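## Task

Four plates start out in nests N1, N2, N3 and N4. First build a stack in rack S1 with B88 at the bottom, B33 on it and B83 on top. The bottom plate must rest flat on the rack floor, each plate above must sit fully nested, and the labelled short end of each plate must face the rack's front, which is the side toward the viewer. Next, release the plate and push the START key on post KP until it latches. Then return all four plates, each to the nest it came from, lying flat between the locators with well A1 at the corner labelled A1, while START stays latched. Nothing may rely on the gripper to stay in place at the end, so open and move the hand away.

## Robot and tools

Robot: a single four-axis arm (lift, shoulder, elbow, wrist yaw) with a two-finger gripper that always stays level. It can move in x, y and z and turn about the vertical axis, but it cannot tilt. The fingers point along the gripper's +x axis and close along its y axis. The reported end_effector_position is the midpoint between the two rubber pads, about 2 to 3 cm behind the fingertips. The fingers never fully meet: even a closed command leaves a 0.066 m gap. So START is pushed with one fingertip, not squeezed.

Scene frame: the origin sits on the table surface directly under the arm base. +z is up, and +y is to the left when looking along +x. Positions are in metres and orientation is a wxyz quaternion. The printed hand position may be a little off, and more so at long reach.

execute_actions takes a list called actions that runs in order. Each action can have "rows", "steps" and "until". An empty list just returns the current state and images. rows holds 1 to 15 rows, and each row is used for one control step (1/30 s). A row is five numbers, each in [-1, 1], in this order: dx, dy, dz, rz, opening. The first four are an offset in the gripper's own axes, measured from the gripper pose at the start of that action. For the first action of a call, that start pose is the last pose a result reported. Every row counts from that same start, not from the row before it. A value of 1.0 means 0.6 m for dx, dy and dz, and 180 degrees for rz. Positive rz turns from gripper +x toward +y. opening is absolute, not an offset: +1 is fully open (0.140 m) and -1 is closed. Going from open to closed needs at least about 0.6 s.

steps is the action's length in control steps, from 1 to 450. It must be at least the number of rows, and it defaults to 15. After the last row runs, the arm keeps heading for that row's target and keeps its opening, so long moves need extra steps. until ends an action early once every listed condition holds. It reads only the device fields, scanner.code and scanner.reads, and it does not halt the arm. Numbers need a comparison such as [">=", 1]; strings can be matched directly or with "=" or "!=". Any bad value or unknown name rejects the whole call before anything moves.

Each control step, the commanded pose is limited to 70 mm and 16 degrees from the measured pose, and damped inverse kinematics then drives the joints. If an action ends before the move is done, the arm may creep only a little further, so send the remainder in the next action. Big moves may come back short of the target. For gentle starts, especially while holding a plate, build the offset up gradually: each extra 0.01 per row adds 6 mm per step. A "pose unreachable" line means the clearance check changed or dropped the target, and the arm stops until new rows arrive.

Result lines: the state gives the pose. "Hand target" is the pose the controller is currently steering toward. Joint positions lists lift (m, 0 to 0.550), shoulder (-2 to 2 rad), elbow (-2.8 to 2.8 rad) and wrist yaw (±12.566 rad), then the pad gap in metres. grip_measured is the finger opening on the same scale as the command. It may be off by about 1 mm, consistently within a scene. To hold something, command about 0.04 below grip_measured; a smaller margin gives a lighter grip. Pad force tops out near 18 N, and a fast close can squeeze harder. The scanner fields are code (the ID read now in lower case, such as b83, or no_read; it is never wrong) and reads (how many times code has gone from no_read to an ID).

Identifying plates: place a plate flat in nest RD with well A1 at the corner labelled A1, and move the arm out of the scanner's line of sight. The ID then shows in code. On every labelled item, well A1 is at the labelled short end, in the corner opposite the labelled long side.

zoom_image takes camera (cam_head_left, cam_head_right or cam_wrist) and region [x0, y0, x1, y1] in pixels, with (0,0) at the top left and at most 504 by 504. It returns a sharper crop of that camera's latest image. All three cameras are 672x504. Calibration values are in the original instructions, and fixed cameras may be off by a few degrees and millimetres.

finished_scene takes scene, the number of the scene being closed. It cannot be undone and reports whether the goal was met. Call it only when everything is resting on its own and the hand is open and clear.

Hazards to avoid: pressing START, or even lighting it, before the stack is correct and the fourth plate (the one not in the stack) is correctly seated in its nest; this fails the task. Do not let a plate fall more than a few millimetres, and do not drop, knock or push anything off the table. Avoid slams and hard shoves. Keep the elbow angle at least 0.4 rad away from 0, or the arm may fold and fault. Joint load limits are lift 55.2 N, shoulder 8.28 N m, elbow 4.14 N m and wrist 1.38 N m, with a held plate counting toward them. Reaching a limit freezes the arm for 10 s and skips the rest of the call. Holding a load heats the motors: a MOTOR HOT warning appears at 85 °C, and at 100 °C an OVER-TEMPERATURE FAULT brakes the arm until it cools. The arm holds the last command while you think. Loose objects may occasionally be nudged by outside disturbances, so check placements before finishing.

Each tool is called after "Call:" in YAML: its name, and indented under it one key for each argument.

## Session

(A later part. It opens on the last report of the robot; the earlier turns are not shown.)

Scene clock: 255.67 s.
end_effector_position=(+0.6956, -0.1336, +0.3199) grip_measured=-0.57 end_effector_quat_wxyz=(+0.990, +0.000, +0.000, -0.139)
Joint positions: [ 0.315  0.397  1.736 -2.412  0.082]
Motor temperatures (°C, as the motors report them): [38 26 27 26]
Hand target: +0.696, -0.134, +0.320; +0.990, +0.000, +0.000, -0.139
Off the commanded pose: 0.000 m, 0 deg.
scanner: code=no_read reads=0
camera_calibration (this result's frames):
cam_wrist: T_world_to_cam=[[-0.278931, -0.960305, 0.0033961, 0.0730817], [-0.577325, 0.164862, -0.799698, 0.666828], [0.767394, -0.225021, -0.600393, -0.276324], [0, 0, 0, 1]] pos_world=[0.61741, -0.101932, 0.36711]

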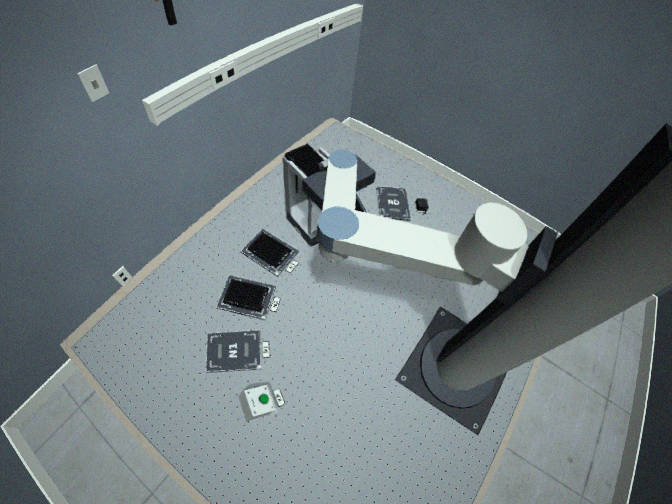

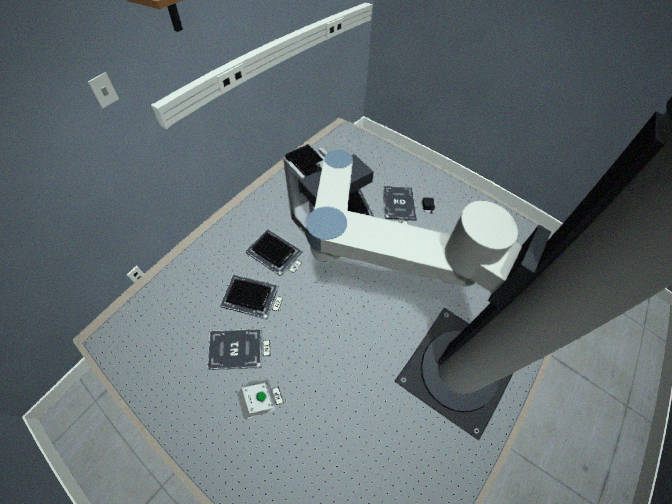

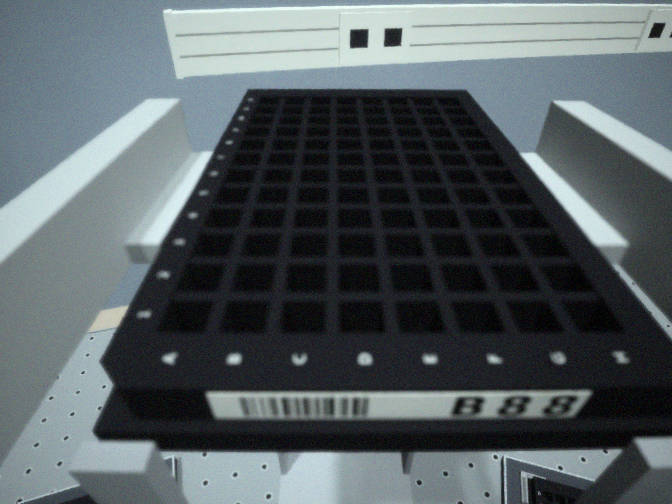

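Call:
execute_actions:
  actions:
    - {"rows":[[0,0,0.001,0,-0.615],[0,0,0.001,0,-0.615],[-0.0006,0,0.001,0,-0.615],[-0.0012,0,0.001,0,-0.615],[-0.0012,0,0.001,0,-0.615],[-0.0012,0,0.001,0,-0.615],[-0.0012,0,0.001,0,-0.615],[-0.0012,0,0,0,-0.615],[-0.0012,0,-0.001,0,-0.615],[-0.0012,0,-0.002,0,-0.615]],"steps":15}

Scene clock: 283.10 s.
end_effector_position=(+0.6949, -0.1335, +0.3187) grip_measured=-0.57 end_effector_quat_wxyz=(+0.990, +0.000, +0.000, -0.139)
Joint positions: [ 0.314  0.398  1.732 -2.41   0.082]
Motor temperatures (°C, as the motors report them): [38 26 27 26]
Hand target: +0.695, -0.133, +0.319; +0.990, +0.000, +0.000, -0.139
Off the commanded pose: 0.000 m, 0 deg.
scanner: code=no_read reads=0
camera_calibration (this result's frames):
cam_wrist: T_world_to_cam=[[-0.279003, -0.960284, 0.0033961, 0.0730986], [-0.577312, 0.164905, -0.799698, 0.665399], [0.767377, -0.225079, -0.600393, -0.276516], [0, 0, 0, 1]] pos_world=[0.61673, -0.10177, 0.365851]

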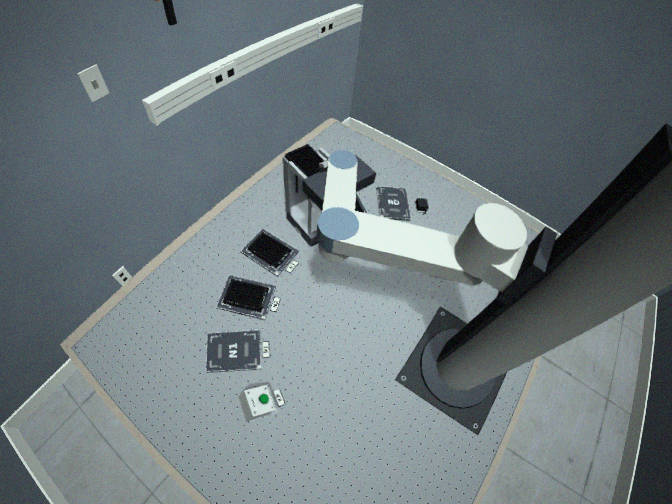

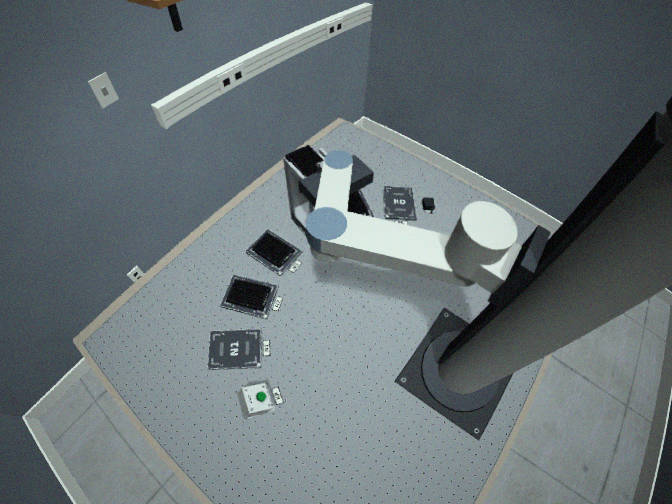

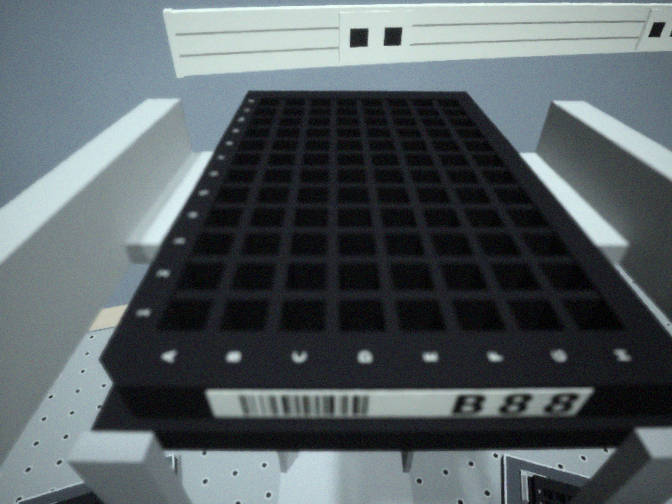

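Cleared. Descend a bit and check.

Call:
execute_actions:
  actions:
    - {"rows":[[0,0,-0.003,0,-0.615],[0,0,-0.006,0,-0.615],[0,0,-0.01,0,-0.615],[0,0,-0.015,0,-0.615],[0,0,-0.02,0,-0.615],[0,0,-0.025,0,-0.615]],"steps":12}

Call:
zoom_image:
  camera: "cam_wrist"
  region: [200, 60, 520, 170]

Scene clock: 289.80 s.
end_effector_position=(+0.6949, -0.1335, +0.3036) grip_measured=-0.57 end_effector_quat_wxyz=(+0.990, +0.000, +0.000, -0.139)
Joint positions: [ 0.299  0.398  1.732 -2.41   0.082]
Motor temperatures (°C, as the motors report them): [38 26 27 26]
Hand target: +0.695, -0.133, +0.304; +0.990, +0.000, +0.000, -0.139
Off the commanded pose: 0.000 m, 0 deg.
scanner: code=no_read reads=0
camera_calibration (this result's frames):
cam_wrist: T_world_to_cam=[[-0.278987, -0.960289, 0.0033961, 0.0731418], [-0.577315, 0.164896, -0.799698, 0.653355], [0.767381, -0.225066, -0.600393, -0.285562], [0, 0, 0, 1]] pos_world=[0.616732, -0.101768, 0.350789]

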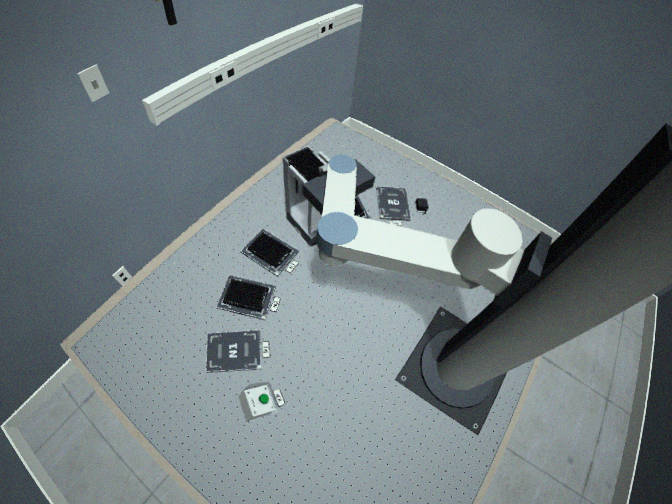

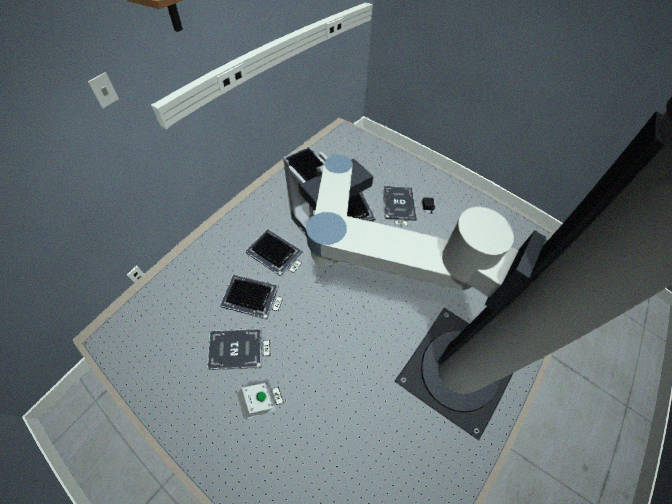

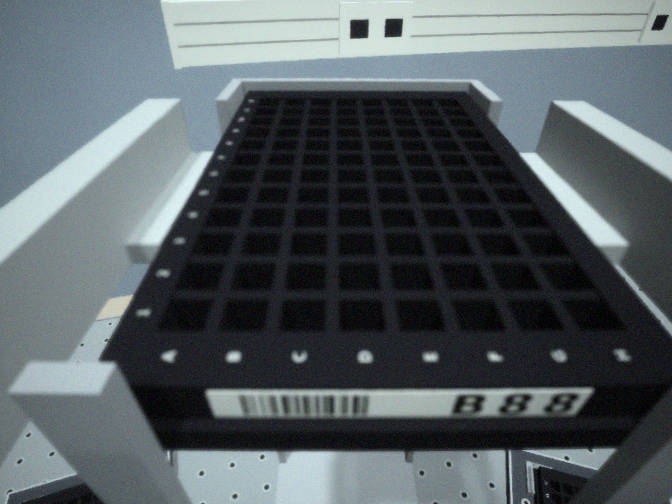

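Region (200, 60, 520, 170) of cam_wrist's 672x504 image, scaled by 1.575, with more detail than that image has; it fills the top 173 rows of this view, and the rest is white.

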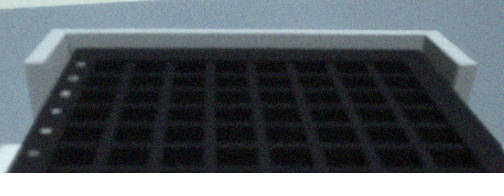

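Call:
execute_actions:
  actions:
    - {"rows":[[0,0,-0.01,0,-0.615],[0,0,-0.02,0,-0.615],[0,0,-0.035,0,-0.615],[0,0,-0.05,0,-0.615],[0,0,-0.07,0,-0.615],[0,0,-0.372,0,-0.615]],"steps":32}

Scene clock: 297.33 s.
end_effector_position=(+0.6949, -0.1335, +0.0803) grip_measured=-0.57 end_effector_quat_wxyz=(+0.990, +0.000, +0.000, -0.139)
Joint positions: [ 0.075  0.398  1.732 -2.41   0.082]
Motor temperatures (°C, as the motors report them): [38 26 27 26]
Hand target: +0.695, -0.133, +0.080; +0.990, +0.000, +0.000, -0.139
Off the commanded pose: 0.000 m, 0 deg.
scanner: code=no_read reads=0
camera_calibration (this result's frames):
cam_wrist: T_world_to_cam=[[-0.278978, -0.960291, 0.0033961, 0.0738972], [-0.577317, 0.16489, -0.799698, 0.474812], [0.767383, -0.225059, -0.600393, -0.419599], [0, 0, 0, 1]] pos_world=[0.616725, -0.101763, 0.127531]

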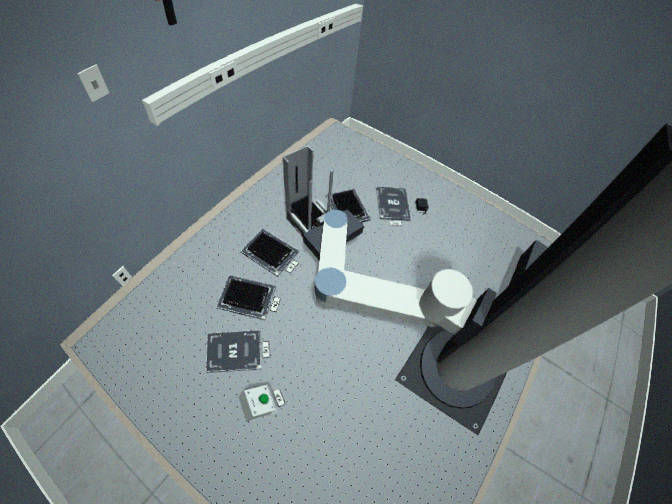

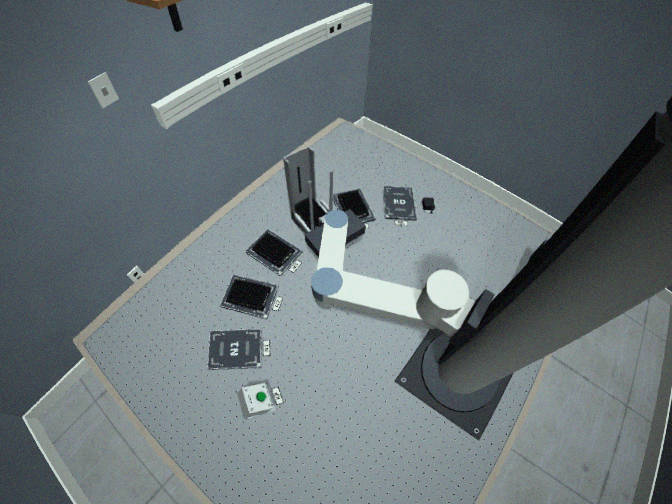

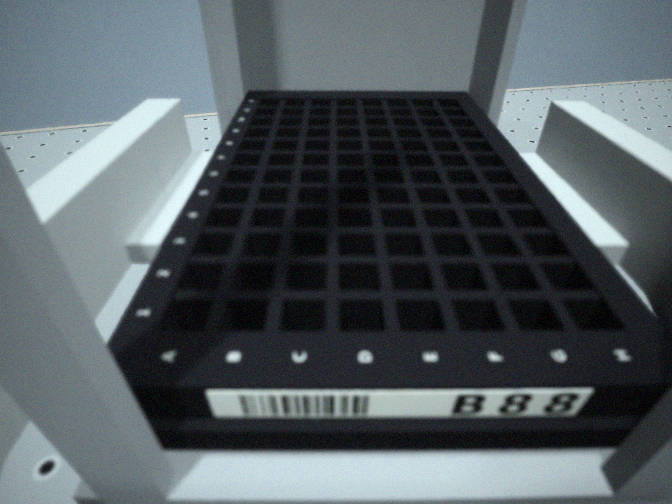

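Call:
execute_actions:
  actions:
    - {"rows":[[0,0,-0.003,0,-0.615],[0,0,-0.005,0,-0.615],[0,0,-0.007,0,-0.615],[0,0,-0.008,0,-0.615],[0,0,-0.009,0,-0.615],[0,0,-0.010,0,-0.615],[0,0,-0.011,0,-0.615]],"steps":12}

Scene clock: 306.87 s.
end_effector_position=(+0.6950, -0.1334, +0.0739) grip_measured=-0.57 end_effector_quat_wxyz=(+0.990, +0.000, +0.000, -0.139)
Joint positions: [ 0.069  0.398  1.732 -2.41   0.082]
Motor temperatures (°C, as the motors report them): [38 26 27 26]
Hand target: +0.695, -0.133, +0.074; +0.990, +0.000, +0.000, -0.139
Off the commanded pose: 0.000 m, 0 deg.
scanner: code=no_read reads=0
camera_calibration (this result's frames):
cam_wrist: T_world_to_cam=[[-0.278889, -0.960317, 0.0033961, 0.073903], [-0.577332, 0.164837, -0.799698, 0.469648], [0.767404, -0.224987, -0.600393, -0.423525], [0, 0, 0, 1]] pos_world=[0.616769, -0.101733, 0.121044]

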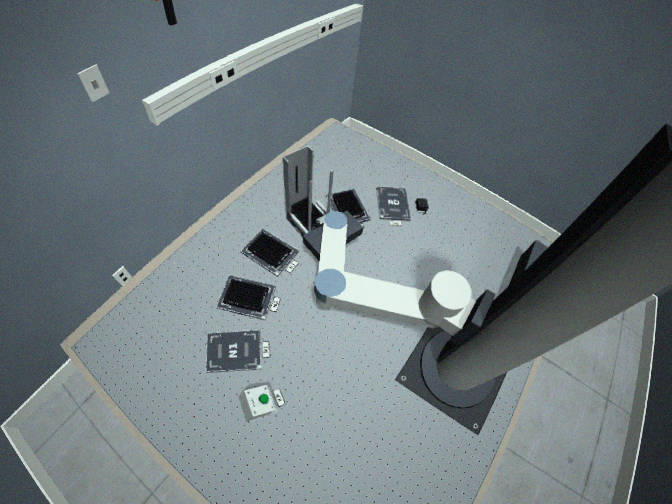

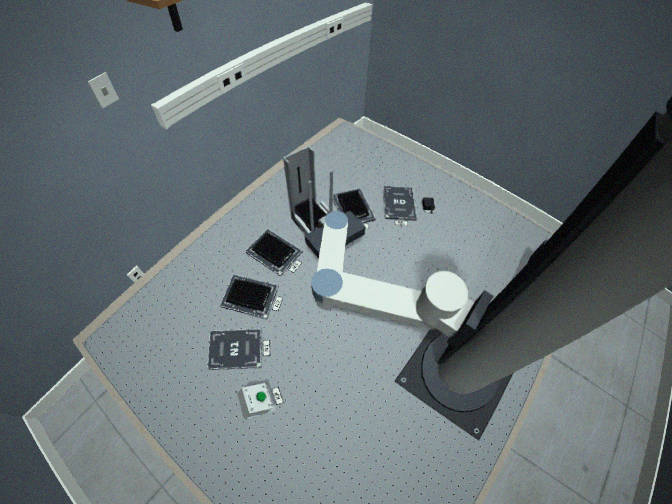

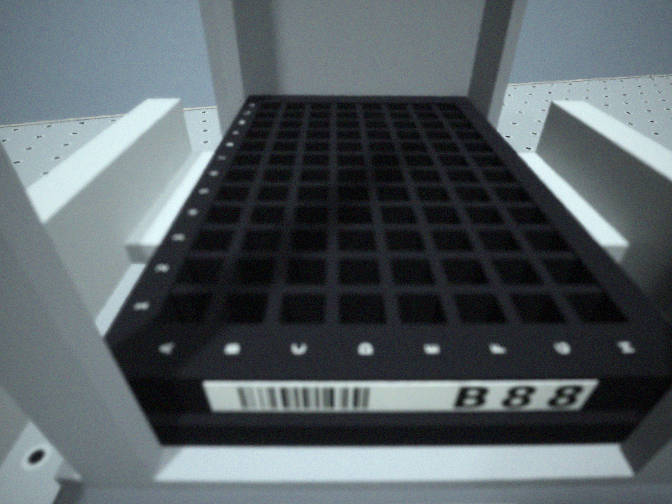

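Call:
execute_actions:
  actions:
    - {"rows":[[0,0,0,0,-0.55],[0,0,0,0,-0.45],[0,0,0,0,-0.3],[0,0,0,0,-0.1],[0,0,0,0,-0.05],[0,0,0,0,-0.05],[0,0,0,0,-0.05],[0,0,0,0,-0.05],[-0.2167,0,0.005,0,-0.05]],"steps":30}
    - {"rows":[[0,0.539,0,0,-0.1],[0,0.539,0,0,-0.1],[0,0.539,0,0,-0.1],[0,0.539,0,0,-0.1],[0,0.539,0,0.01,-0.1],[0,0.539,0,0.02,-0.1],[0,0.539,0,0.03,-0.1],[0,0.539,0,0.04,-0.1],[0,0.539,0,0.05,-0.1],[0,0.539,0,0.06,-0.1],[0,0.539,0,0.07,-0.1],[0,0.539,0,0.08,-0.1],[0,0.539,0,0.09,-0.1],[0,0.539,0,0.1,-0.1],[0.006,0.539,-0.035,0.23,-0.1]],"steps":45}

Scene clock: 343.23 s.
end_effector_position=(+0.6628, +0.2122, +0.0558) grip_measured=-0.10 end_effector_quat_wxyz=(+0.976, +0.000, +0.000, +0.220)
Joint positions: [ 0.051  1.051  1.703 -2.311  0.099]
Motor temperatures (°C, as the motors report them): [38 26 27 26]
Hand target: +0.663, +0.212, +0.056; +0.976, +0.000, +0.000, +0.220
Off the commanded pose: 0.000 m, 0 deg.
scanner: code=no_read reads=0
camera_calibration (this result's frames):
cam_wrist: T_world_to_cam=[[0.425714, -0.904851, 0.0033961, -0.0818432], [-0.542116, -0.258056, -0.799698, 0.446017], [0.724484, 0.338602, -0.600393, -0.423044], [0, 0, 0, 1]] pos_world=[0.583123, 0.184285, 0.102964]

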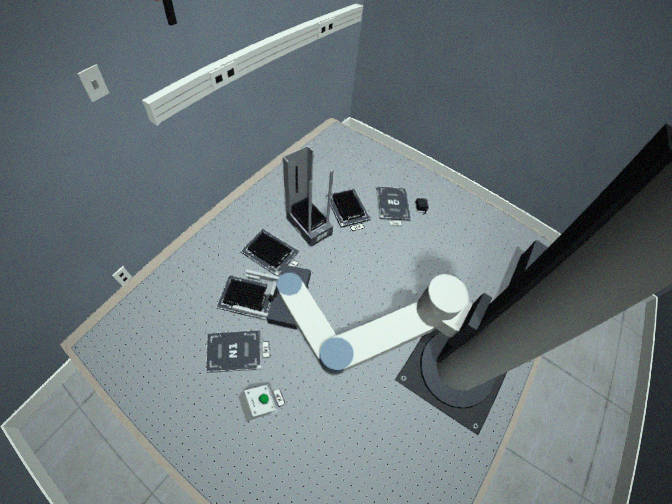

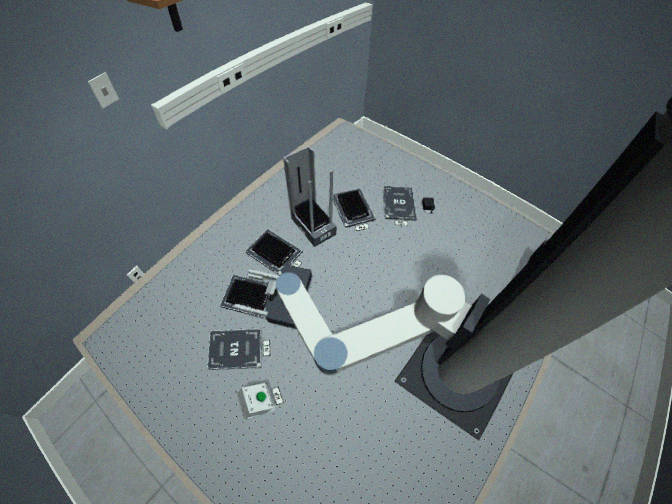

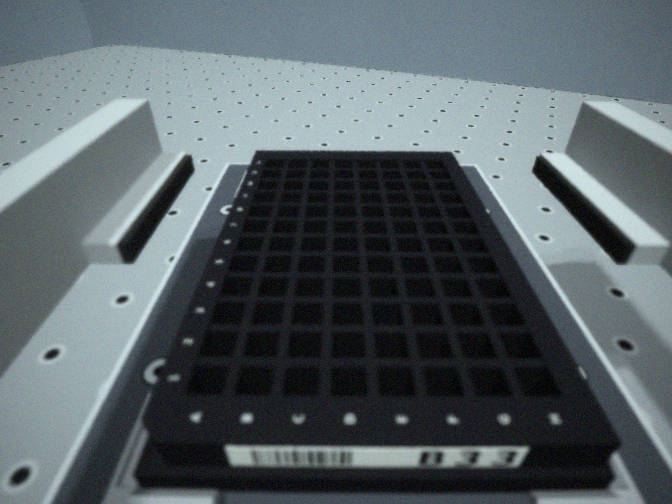

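Call:
execute_actions:
  actions:
    - {"rows":[[0.0038,0.0013,-0.01,-0.0036,-0.1],[0.0038,0.0013,-0.02,-0.0036,-0.15],[0.0038,0.0013,-0.03,-0.0036,-0.2],[0.0038,0.0013,-0.037,-0.0036,-0.3]],"steps":12}

Scene clock: 352.00 s.
end_effector_position=(+0.6644, +0.2139, +0.0335) grip_measured=-0.30 end_effector_quat_wxyz=(+0.977, +0.000, +0.000, +0.214)
Joint positions: [ 0.029  1.052  1.716 -2.336  0.092]
Motor temperatures (°C, as the motors report them): [38 26 27 26]
Hand target: +0.664, +0.214, +0.034; +0.977, +0.000, +0.000, +0.214
Off the commanded pose: 0.000 m, 0 deg.
scanner: code=no_read reads=0
camera_calibration (this result's frames):
cam_wrist: T_world_to_cam=[[0.415655, -0.909516, 0.0033961, -0.0732328], [-0.544944, -0.25203, -0.799698, 0.430171], [0.728194, 0.330548, -0.600393, -0.438943], [0, 0, 0, 1]] pos_world=[0.584494, 0.186901, 0.0807169]

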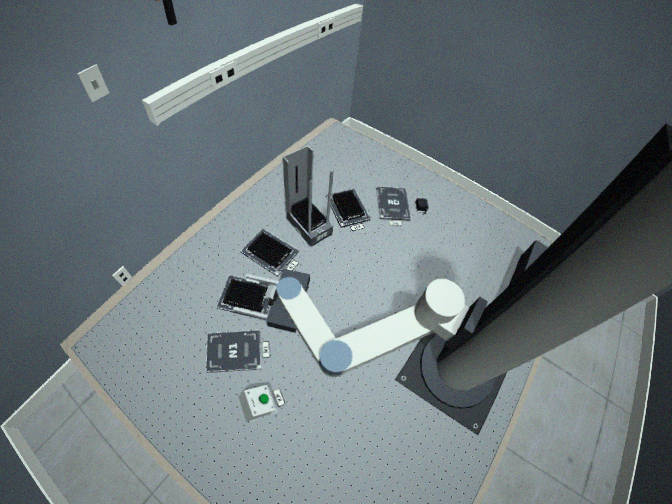

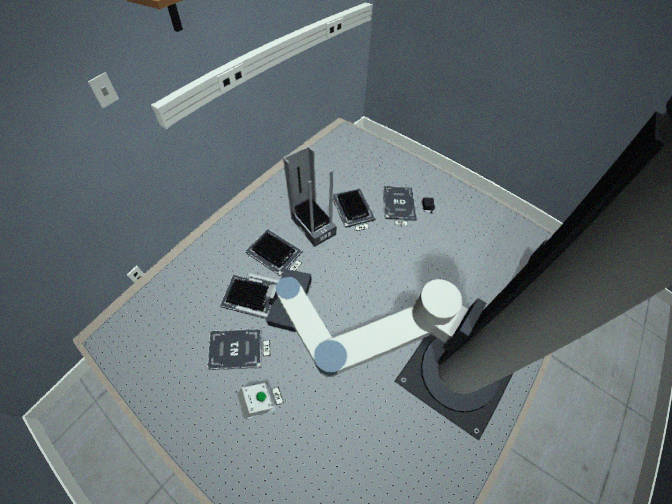

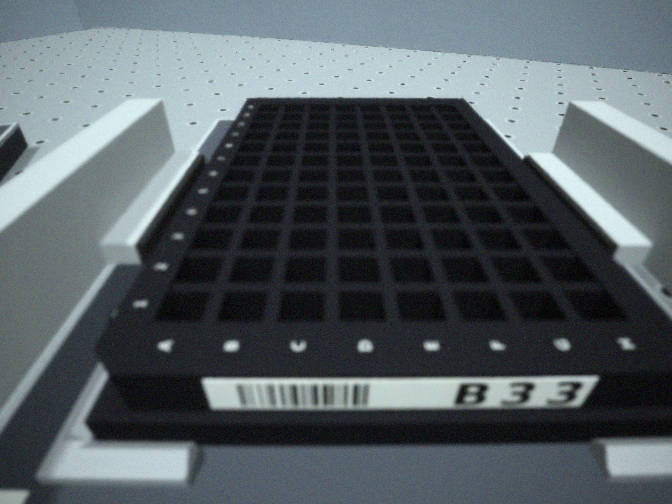

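Call:
execute_actions:
  actions:
    - {"rows":[[0,0.0004,0.0002,0.0008,-0.38],[0,0.0004,0.0002,0.0008,-0.45],[0,0.0004,0.0002,0.0008,-0.5],[0,0.0004,0.0002,0.0008,-0.53],[0,0.0004,0.0002,0.0008,-0.55],[0,0.0004,0.0002,0.0008,-0.57],[0,0.0004,0.0002,0.0008,-0.59],[0,0.0004,0.0002,0.0008,-0.615]],"steps":13}
    - {"rows":[[0,0,0.003,0,-0.615],[0,0,0.008,0,-0.615],[0,0,0.015,0,-0.615],[0,0,0.025,0,-0.615],[0,0,0.04,0,-0.615],[0,0,0.055,0,-0.615],[0,0,0.07,0,-0.615],[0,-0.01,0.085,-0.005,-0.615],[0,-0.02,0.1,-0.015,-0.615],[-0.01,-0.03,0.12,-0.03,-0.615],[-0.091,-0.259,0.494,-0.2272,-0.615]],"steps":48}
    - {"rows":[[0.004,-0.01,0,0,-0.615],[0.01,-0.025,0,0,-0.615],[0.02,-0.05,0,0,-0.615],[0.1079,-0.2872,0,0,-0.615]],"steps":30}

Scene clock: 375.30 s.
end_effector_position=(+0.6947, -0.1335, +0.3300) grip_measured=-0.57 end_effector_quat_wxyz=(+0.990, +0.000, +0.000, -0.140)
Joint positions: [ 0.325  0.399  1.73  -2.409  0.082]
Motor temperatures (°C, as the motors report them): [38 26 27 26]
Hand target: +0.695, -0.133, +0.330; +0.990, +0.000, +0.000, -0.140
Off the commanded pose: 0.000 m, 0 deg.
scanner: code=no_read reads=0
camera_calibration (this result's frames):
cam_wrist: T_world_to_cam=[[-0.279294, -0.9602, 0.0033961, 0.073226], [-0.577262, 0.16508, -0.799698, 0.674347], [0.767309, -0.225311, -0.600393, -0.269483], [0, 0, 0, 1]] pos_world=[0.616503, -0.101727, 0.377229]

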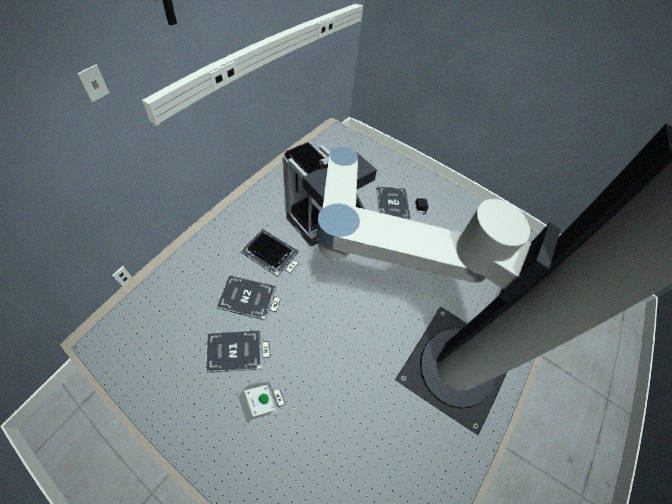

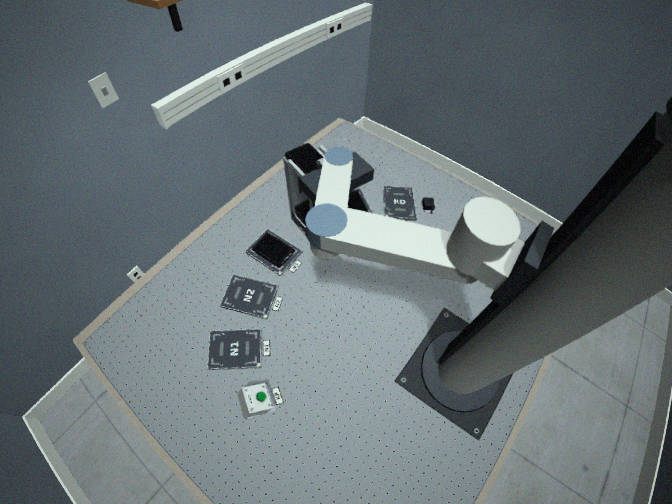

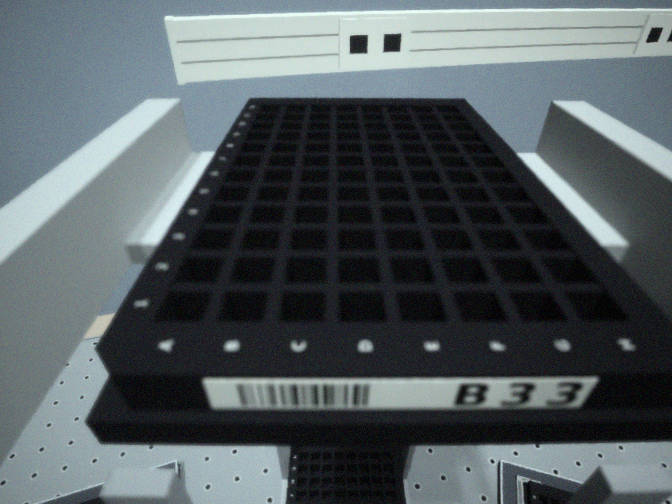

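Call:
execute_actions:
  actions:
    - {"rows":[[0.0003,0.0002,-0.004,0.0001,-0.615],[0.0003,0.0002,-0.008,0.0001,-0.615],[0.0003,0.0002,-0.0105,0.0001,-0.615]],"steps":8}

Call:
zoom_image:
  camera: "cam_wrist"
  region: [50, 400, 200, 504]

Call:
zoom_image:
  camera: "cam_wrist"
  region: [522, 400, 672, 504]

Scene clock: 387.57 s.
end_effector_position=(+0.6949, -0.1334, +0.3237) grip_measured=-0.57 end_effector_quat_wxyz=(+0.990, +0.000, +0.000, -0.139)
Joint positions: [ 0.319  0.399  1.731 -2.409  0.082]
Motor temperatures (°C, as the motors report them): [38 26 27 26]
Hand target: +0.695, -0.133, +0.324; +0.990, +0.000, +0.000, -0.139
Off the commanded pose: 0.000 m, 0 deg.
scanner: code=no_read reads=0
camera_calibration (this result's frames):
cam_wrist: T_world_to_cam=[[-0.278829, -0.960335, 0.0033961, 0.0730629], [-0.577342, 0.164801, -0.799698, 0.66937], [0.767418, -0.22494, -0.600393, -0.273453], [0, 0, 0, 1]] pos_world=[0.61668, -0.101658, 0.370866]

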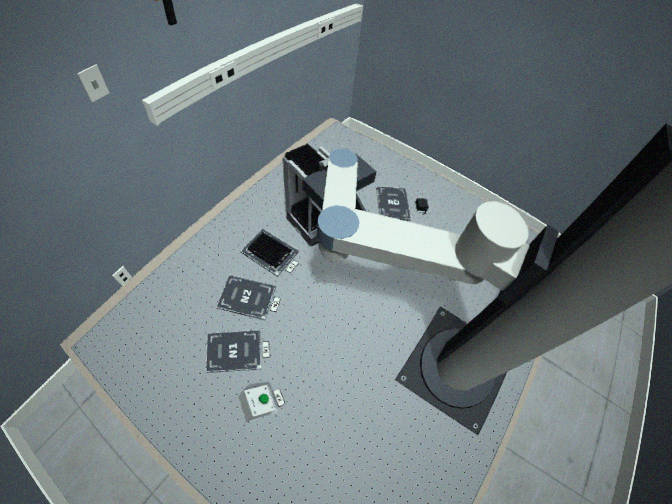

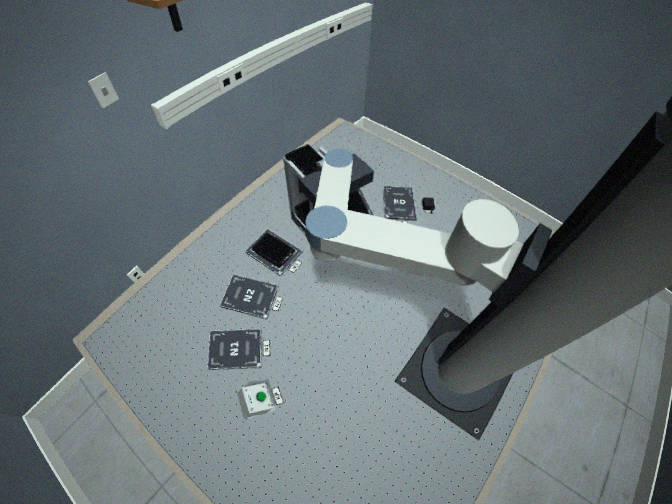

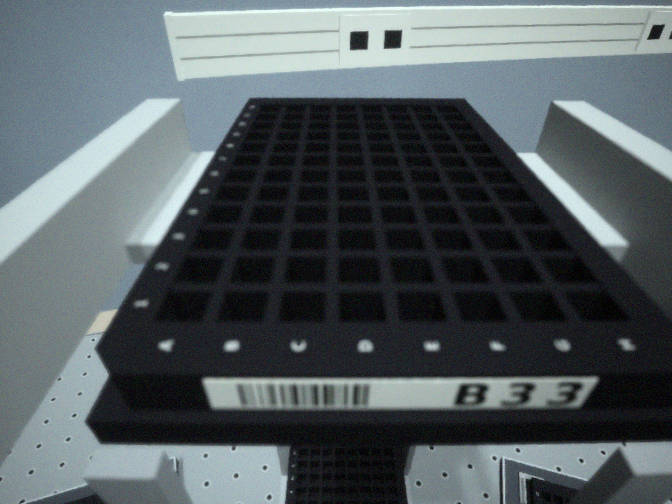

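Region (50, 400, 200, 504) of cam_wrist's 672x504 image, scaled by 3.360, with more detail than that image has; it fills the top 349 rows of this view, and the rest is white.

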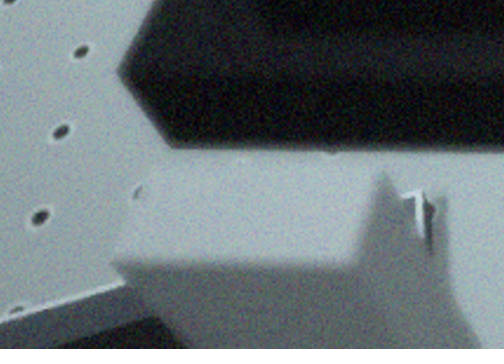

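Region (522, 400, 672, 504) of cam_wrist's 672x504 image, scaled by 3.360, with more detail than that image has; it fills the top 349 rows of this view, and the rest is white.

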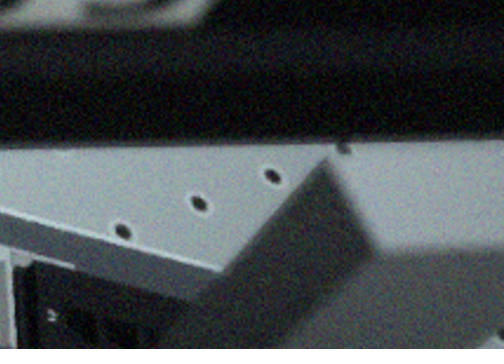

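Call:
execute_actions:
  actions:
    - {"rows":[[0,0,-0.001,0,-0.615],[0,0,-0.002,0,-0.615],[0,0,-0.003,0,-0.615],[0,0,-0.004,0,-0.615]],"steps":8}

Scene clock: 394.33 s.
end_effector_position=(+0.6949, -0.1334, +0.3212) grip_measured=-0.57 end_effector_quat_wxyz=(+0.990, +0.000, +0.000, -0.139)
Joint positions: [ 0.316  0.399  1.731 -2.41   0.082]
Motor temperatures (°C, as the motors report them): [38 26 27 26]
Hand target: +0.695, -0.133, +0.321; +0.990, +0.000, +0.000, -0.139
Off the commanded pose: 0.000 m, 0 deg.
scanner: code=no_read reads=0
camera_calibration (this result's frames):
cam_wrist: T_world_to_cam=[[-0.278836, -0.960333, 0.0033961, 0.0730757], [-0.577341, 0.164805, -0.799698, 0.667404], [0.767416, -0.224945, -0.600393, -0.274929], [0, 0, 0, 1]] pos_world=[0.616681, -0.101659, 0.368407]

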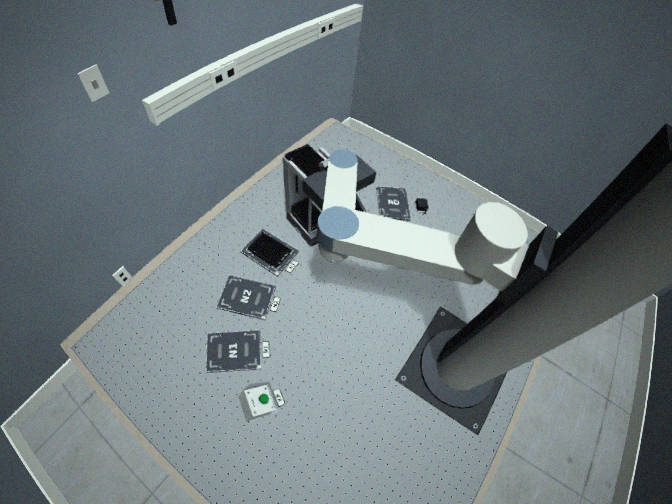

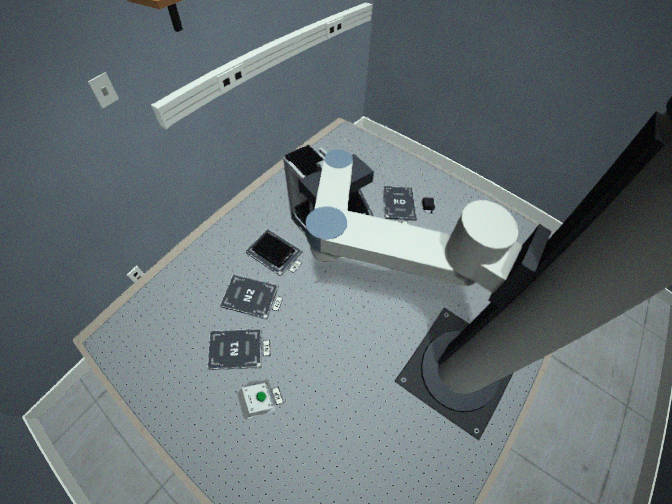

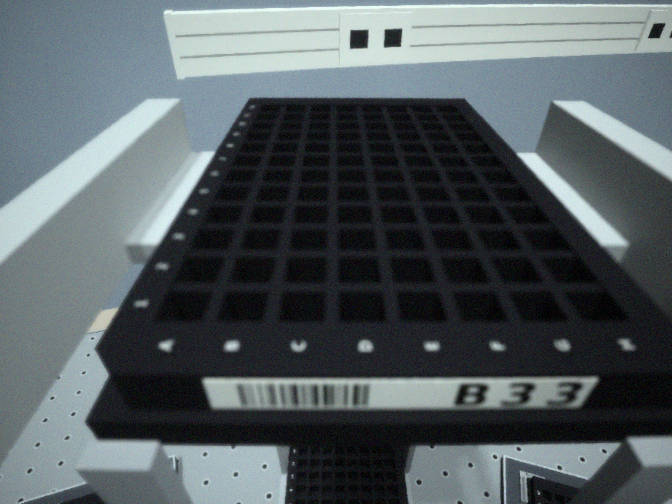

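Call:
execute_actions:
  actions:
    - {"rows":[[0,0,-0.01,0,-0.615],[0,0,-0.02,0,-0.615],[0,0,-0.035,0,-0.615],[0,0,-0.05,0,-0.615],[0,0,-0.07,0,-0.615],[0,0,-0.3845,0,-0.615]],"steps":32}
    - {"rows":[[0,0,-0.002,0,-0.615],[0,0,-0.003,0,-0.615],[0,0,-0.004,0,-0.615],[0,0,-0.005,0,-0.615],[0,0,-0.0057,0,-0.615]],"steps":9}

Scene clock: 409.67 s.
end_effector_position=(+0.6949, -0.1334, +0.0870) grip_measured=-0.57 end_effector_quat_wxyz=(+0.990, +0.000, +0.000, -0.139)
Joint positions: [ 0.082  0.399  1.731 -2.409  0.082]
Motor temperatures (°C, as the motors report them): [38 26 27 26]
Hand target: +0.695, -0.133, +0.087; +0.990, +0.000, +0.000, -0.139
Off the commanded pose: 0.000 m, 0 deg.
scanner: code=no_read reads=0
camera_calibration (this result's frames):
cam_wrist: T_world_to_cam=[[-0.278863, -0.960325, 0.0033961, 0.0738809], [-0.577336, 0.164821, -0.799698, 0.480079], [0.76741, -0.224967, -0.600393, -0.415551], [0, 0, 0, 1]] pos_world=[0.616668, -0.101663, 0.134173]

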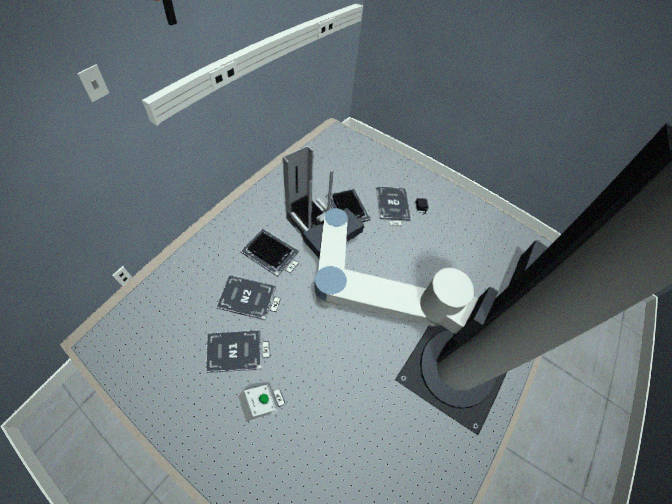

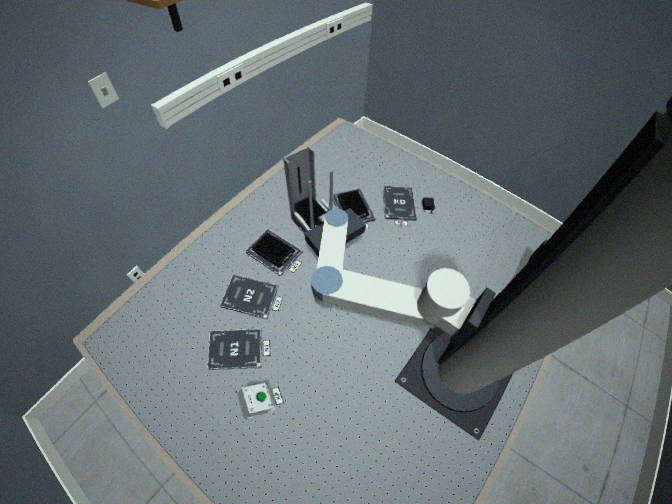

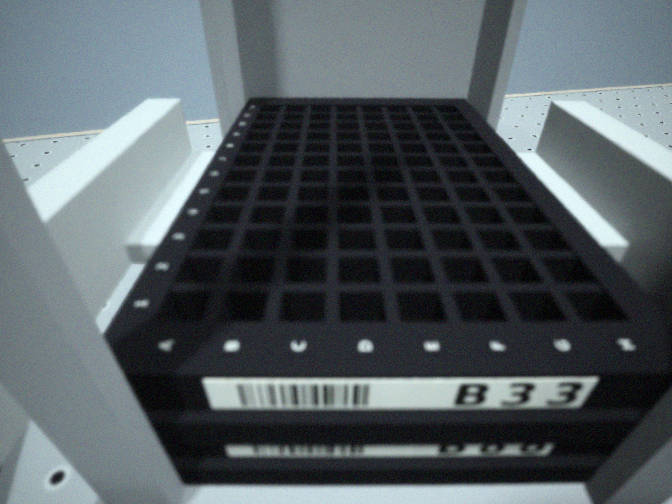

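Entering the nest unobstructed. Release.

Call:
execute_actions:
  actions:
    - {"rows":[[0,0,0,0,-0.55],[0,0,0,0,-0.45],[0,0,0,0,-0.3],[0,0,0,0,-0.1],[0,0,0,0,-0.05]],"steps":8}

Scene clock: 416.40 s.
end_effector_position=(+0.6949, -0.1334, +0.0870) grip_measured=-0.05 end_effector_quat_wxyz=(+0.990, +0.000, +0.000, -0.139)
Joint positions: [ 0.082  0.399  1.731 -2.409  0.101]
Motor temperatures (°C, as the motors report them): [38 26 27 26]
Hand target: +0.695, -0.133, +0.087; +0.990, +0.000, +0.000, -0.139
Off the commanded pose: 0.000 m, 0 deg.
scanner: code=no_read reads=0
camera_calibration (this result's frames):
cam_wrist: T_world_to_cam=[[-0.278862, -0.960325, 0.0033961, 0.0738803], [-0.577337, 0.164821, -0.799698, 0.480079], [0.76741, -0.224966, -0.600393, -0.415551], [0, 0, 0, 1]] pos_world=[0.616668, -0.101663, 0.134173]

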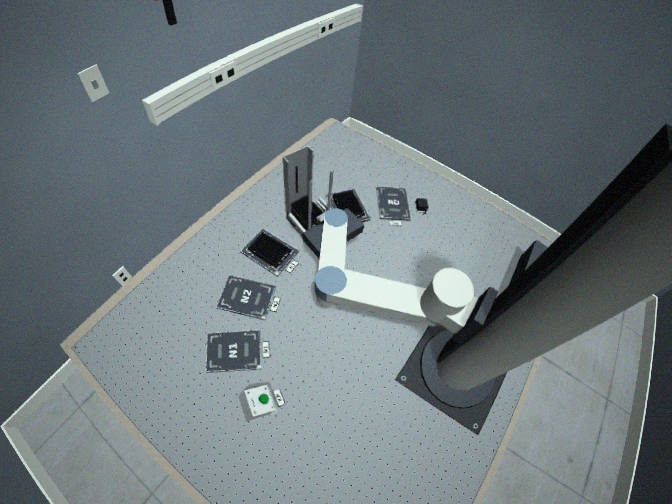

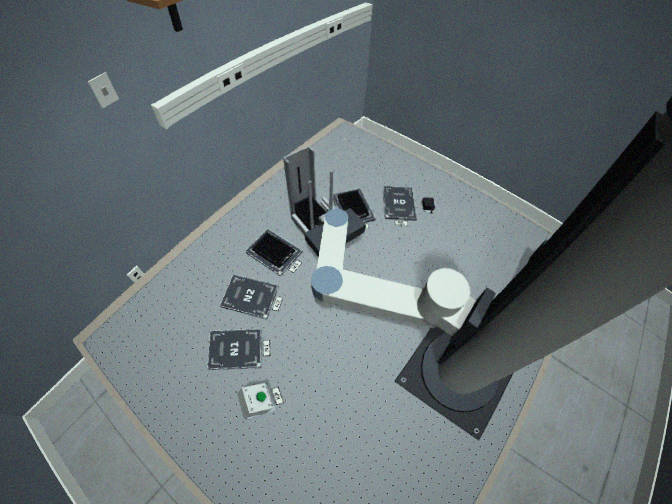

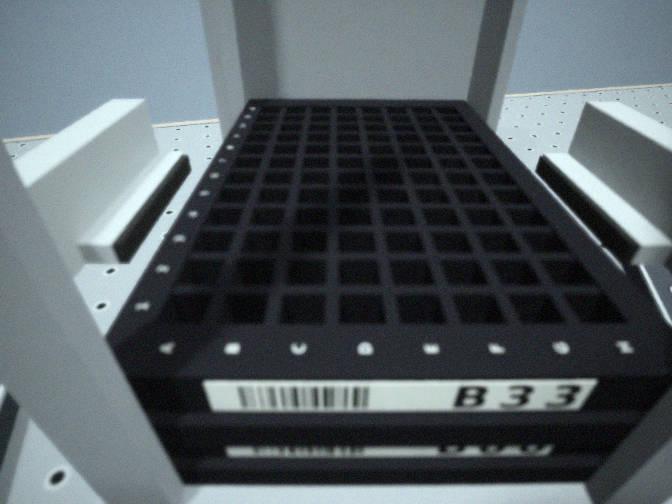

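Call:
execute_actions:
  actions:
    - {"rows":[[-0.2083,0,0,0,-0.05]],"steps":21}
    - {"rows":[[0,0.2167,-0.01,0.1112,-0.15]],"steps":23}
    - {"rows":[[0.1808,0.0105,-0.042,0,-0.15]],"steps":21}

Scene clock: 432.77 s.
end_effector_position=(+0.7184, +0.0400, +0.0557) grip_measured=-0.15 end_effector_quat_wxyz=(+0.999, +0.000, +0.000, +0.035)
Joint positions: [ 0.051  0.693  1.78  -2.404  0.097]
Motor temperatures (°C, as the motors report them): [38 26 27 26]
Hand target: +0.718, +0.040, +0.056; +0.999, +0.000, +0.000, +0.035
Off the commanded pose: 0.000 m, 0 deg.
scanner: code=no_read reads=0
camera_calibration (this result's frames):
cam_wrist: T_world_to_cam=[[0.066732, -0.997765, 0.0033961, 0.000241137], [-0.598877, -0.0427757, -0.799698, 0.463867], [0.798056, 0.0513316, -0.600393, -0.446416], [0, 0, 0, 1]] pos_world=[0.634048, 0.0429981, 0.102927]

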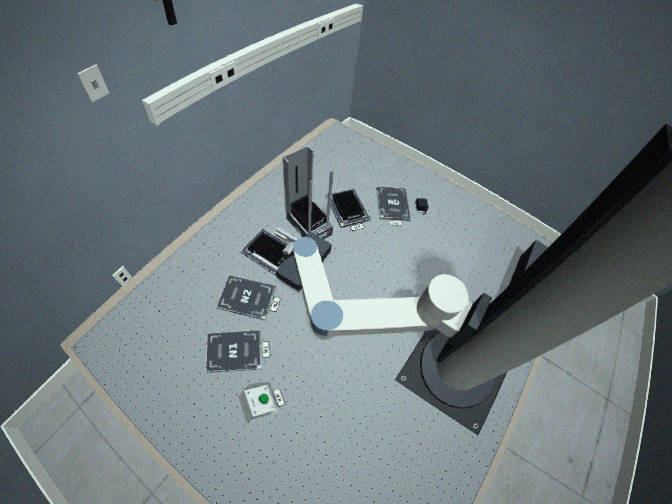

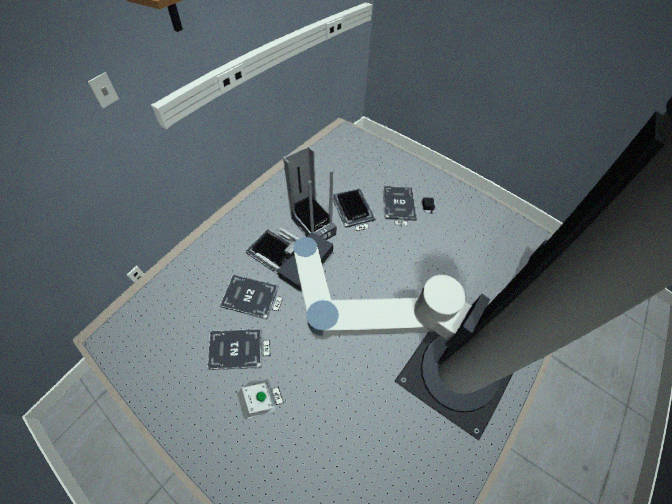

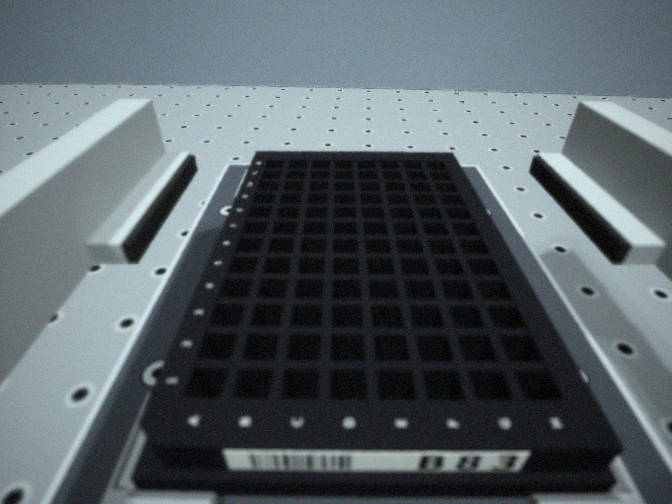

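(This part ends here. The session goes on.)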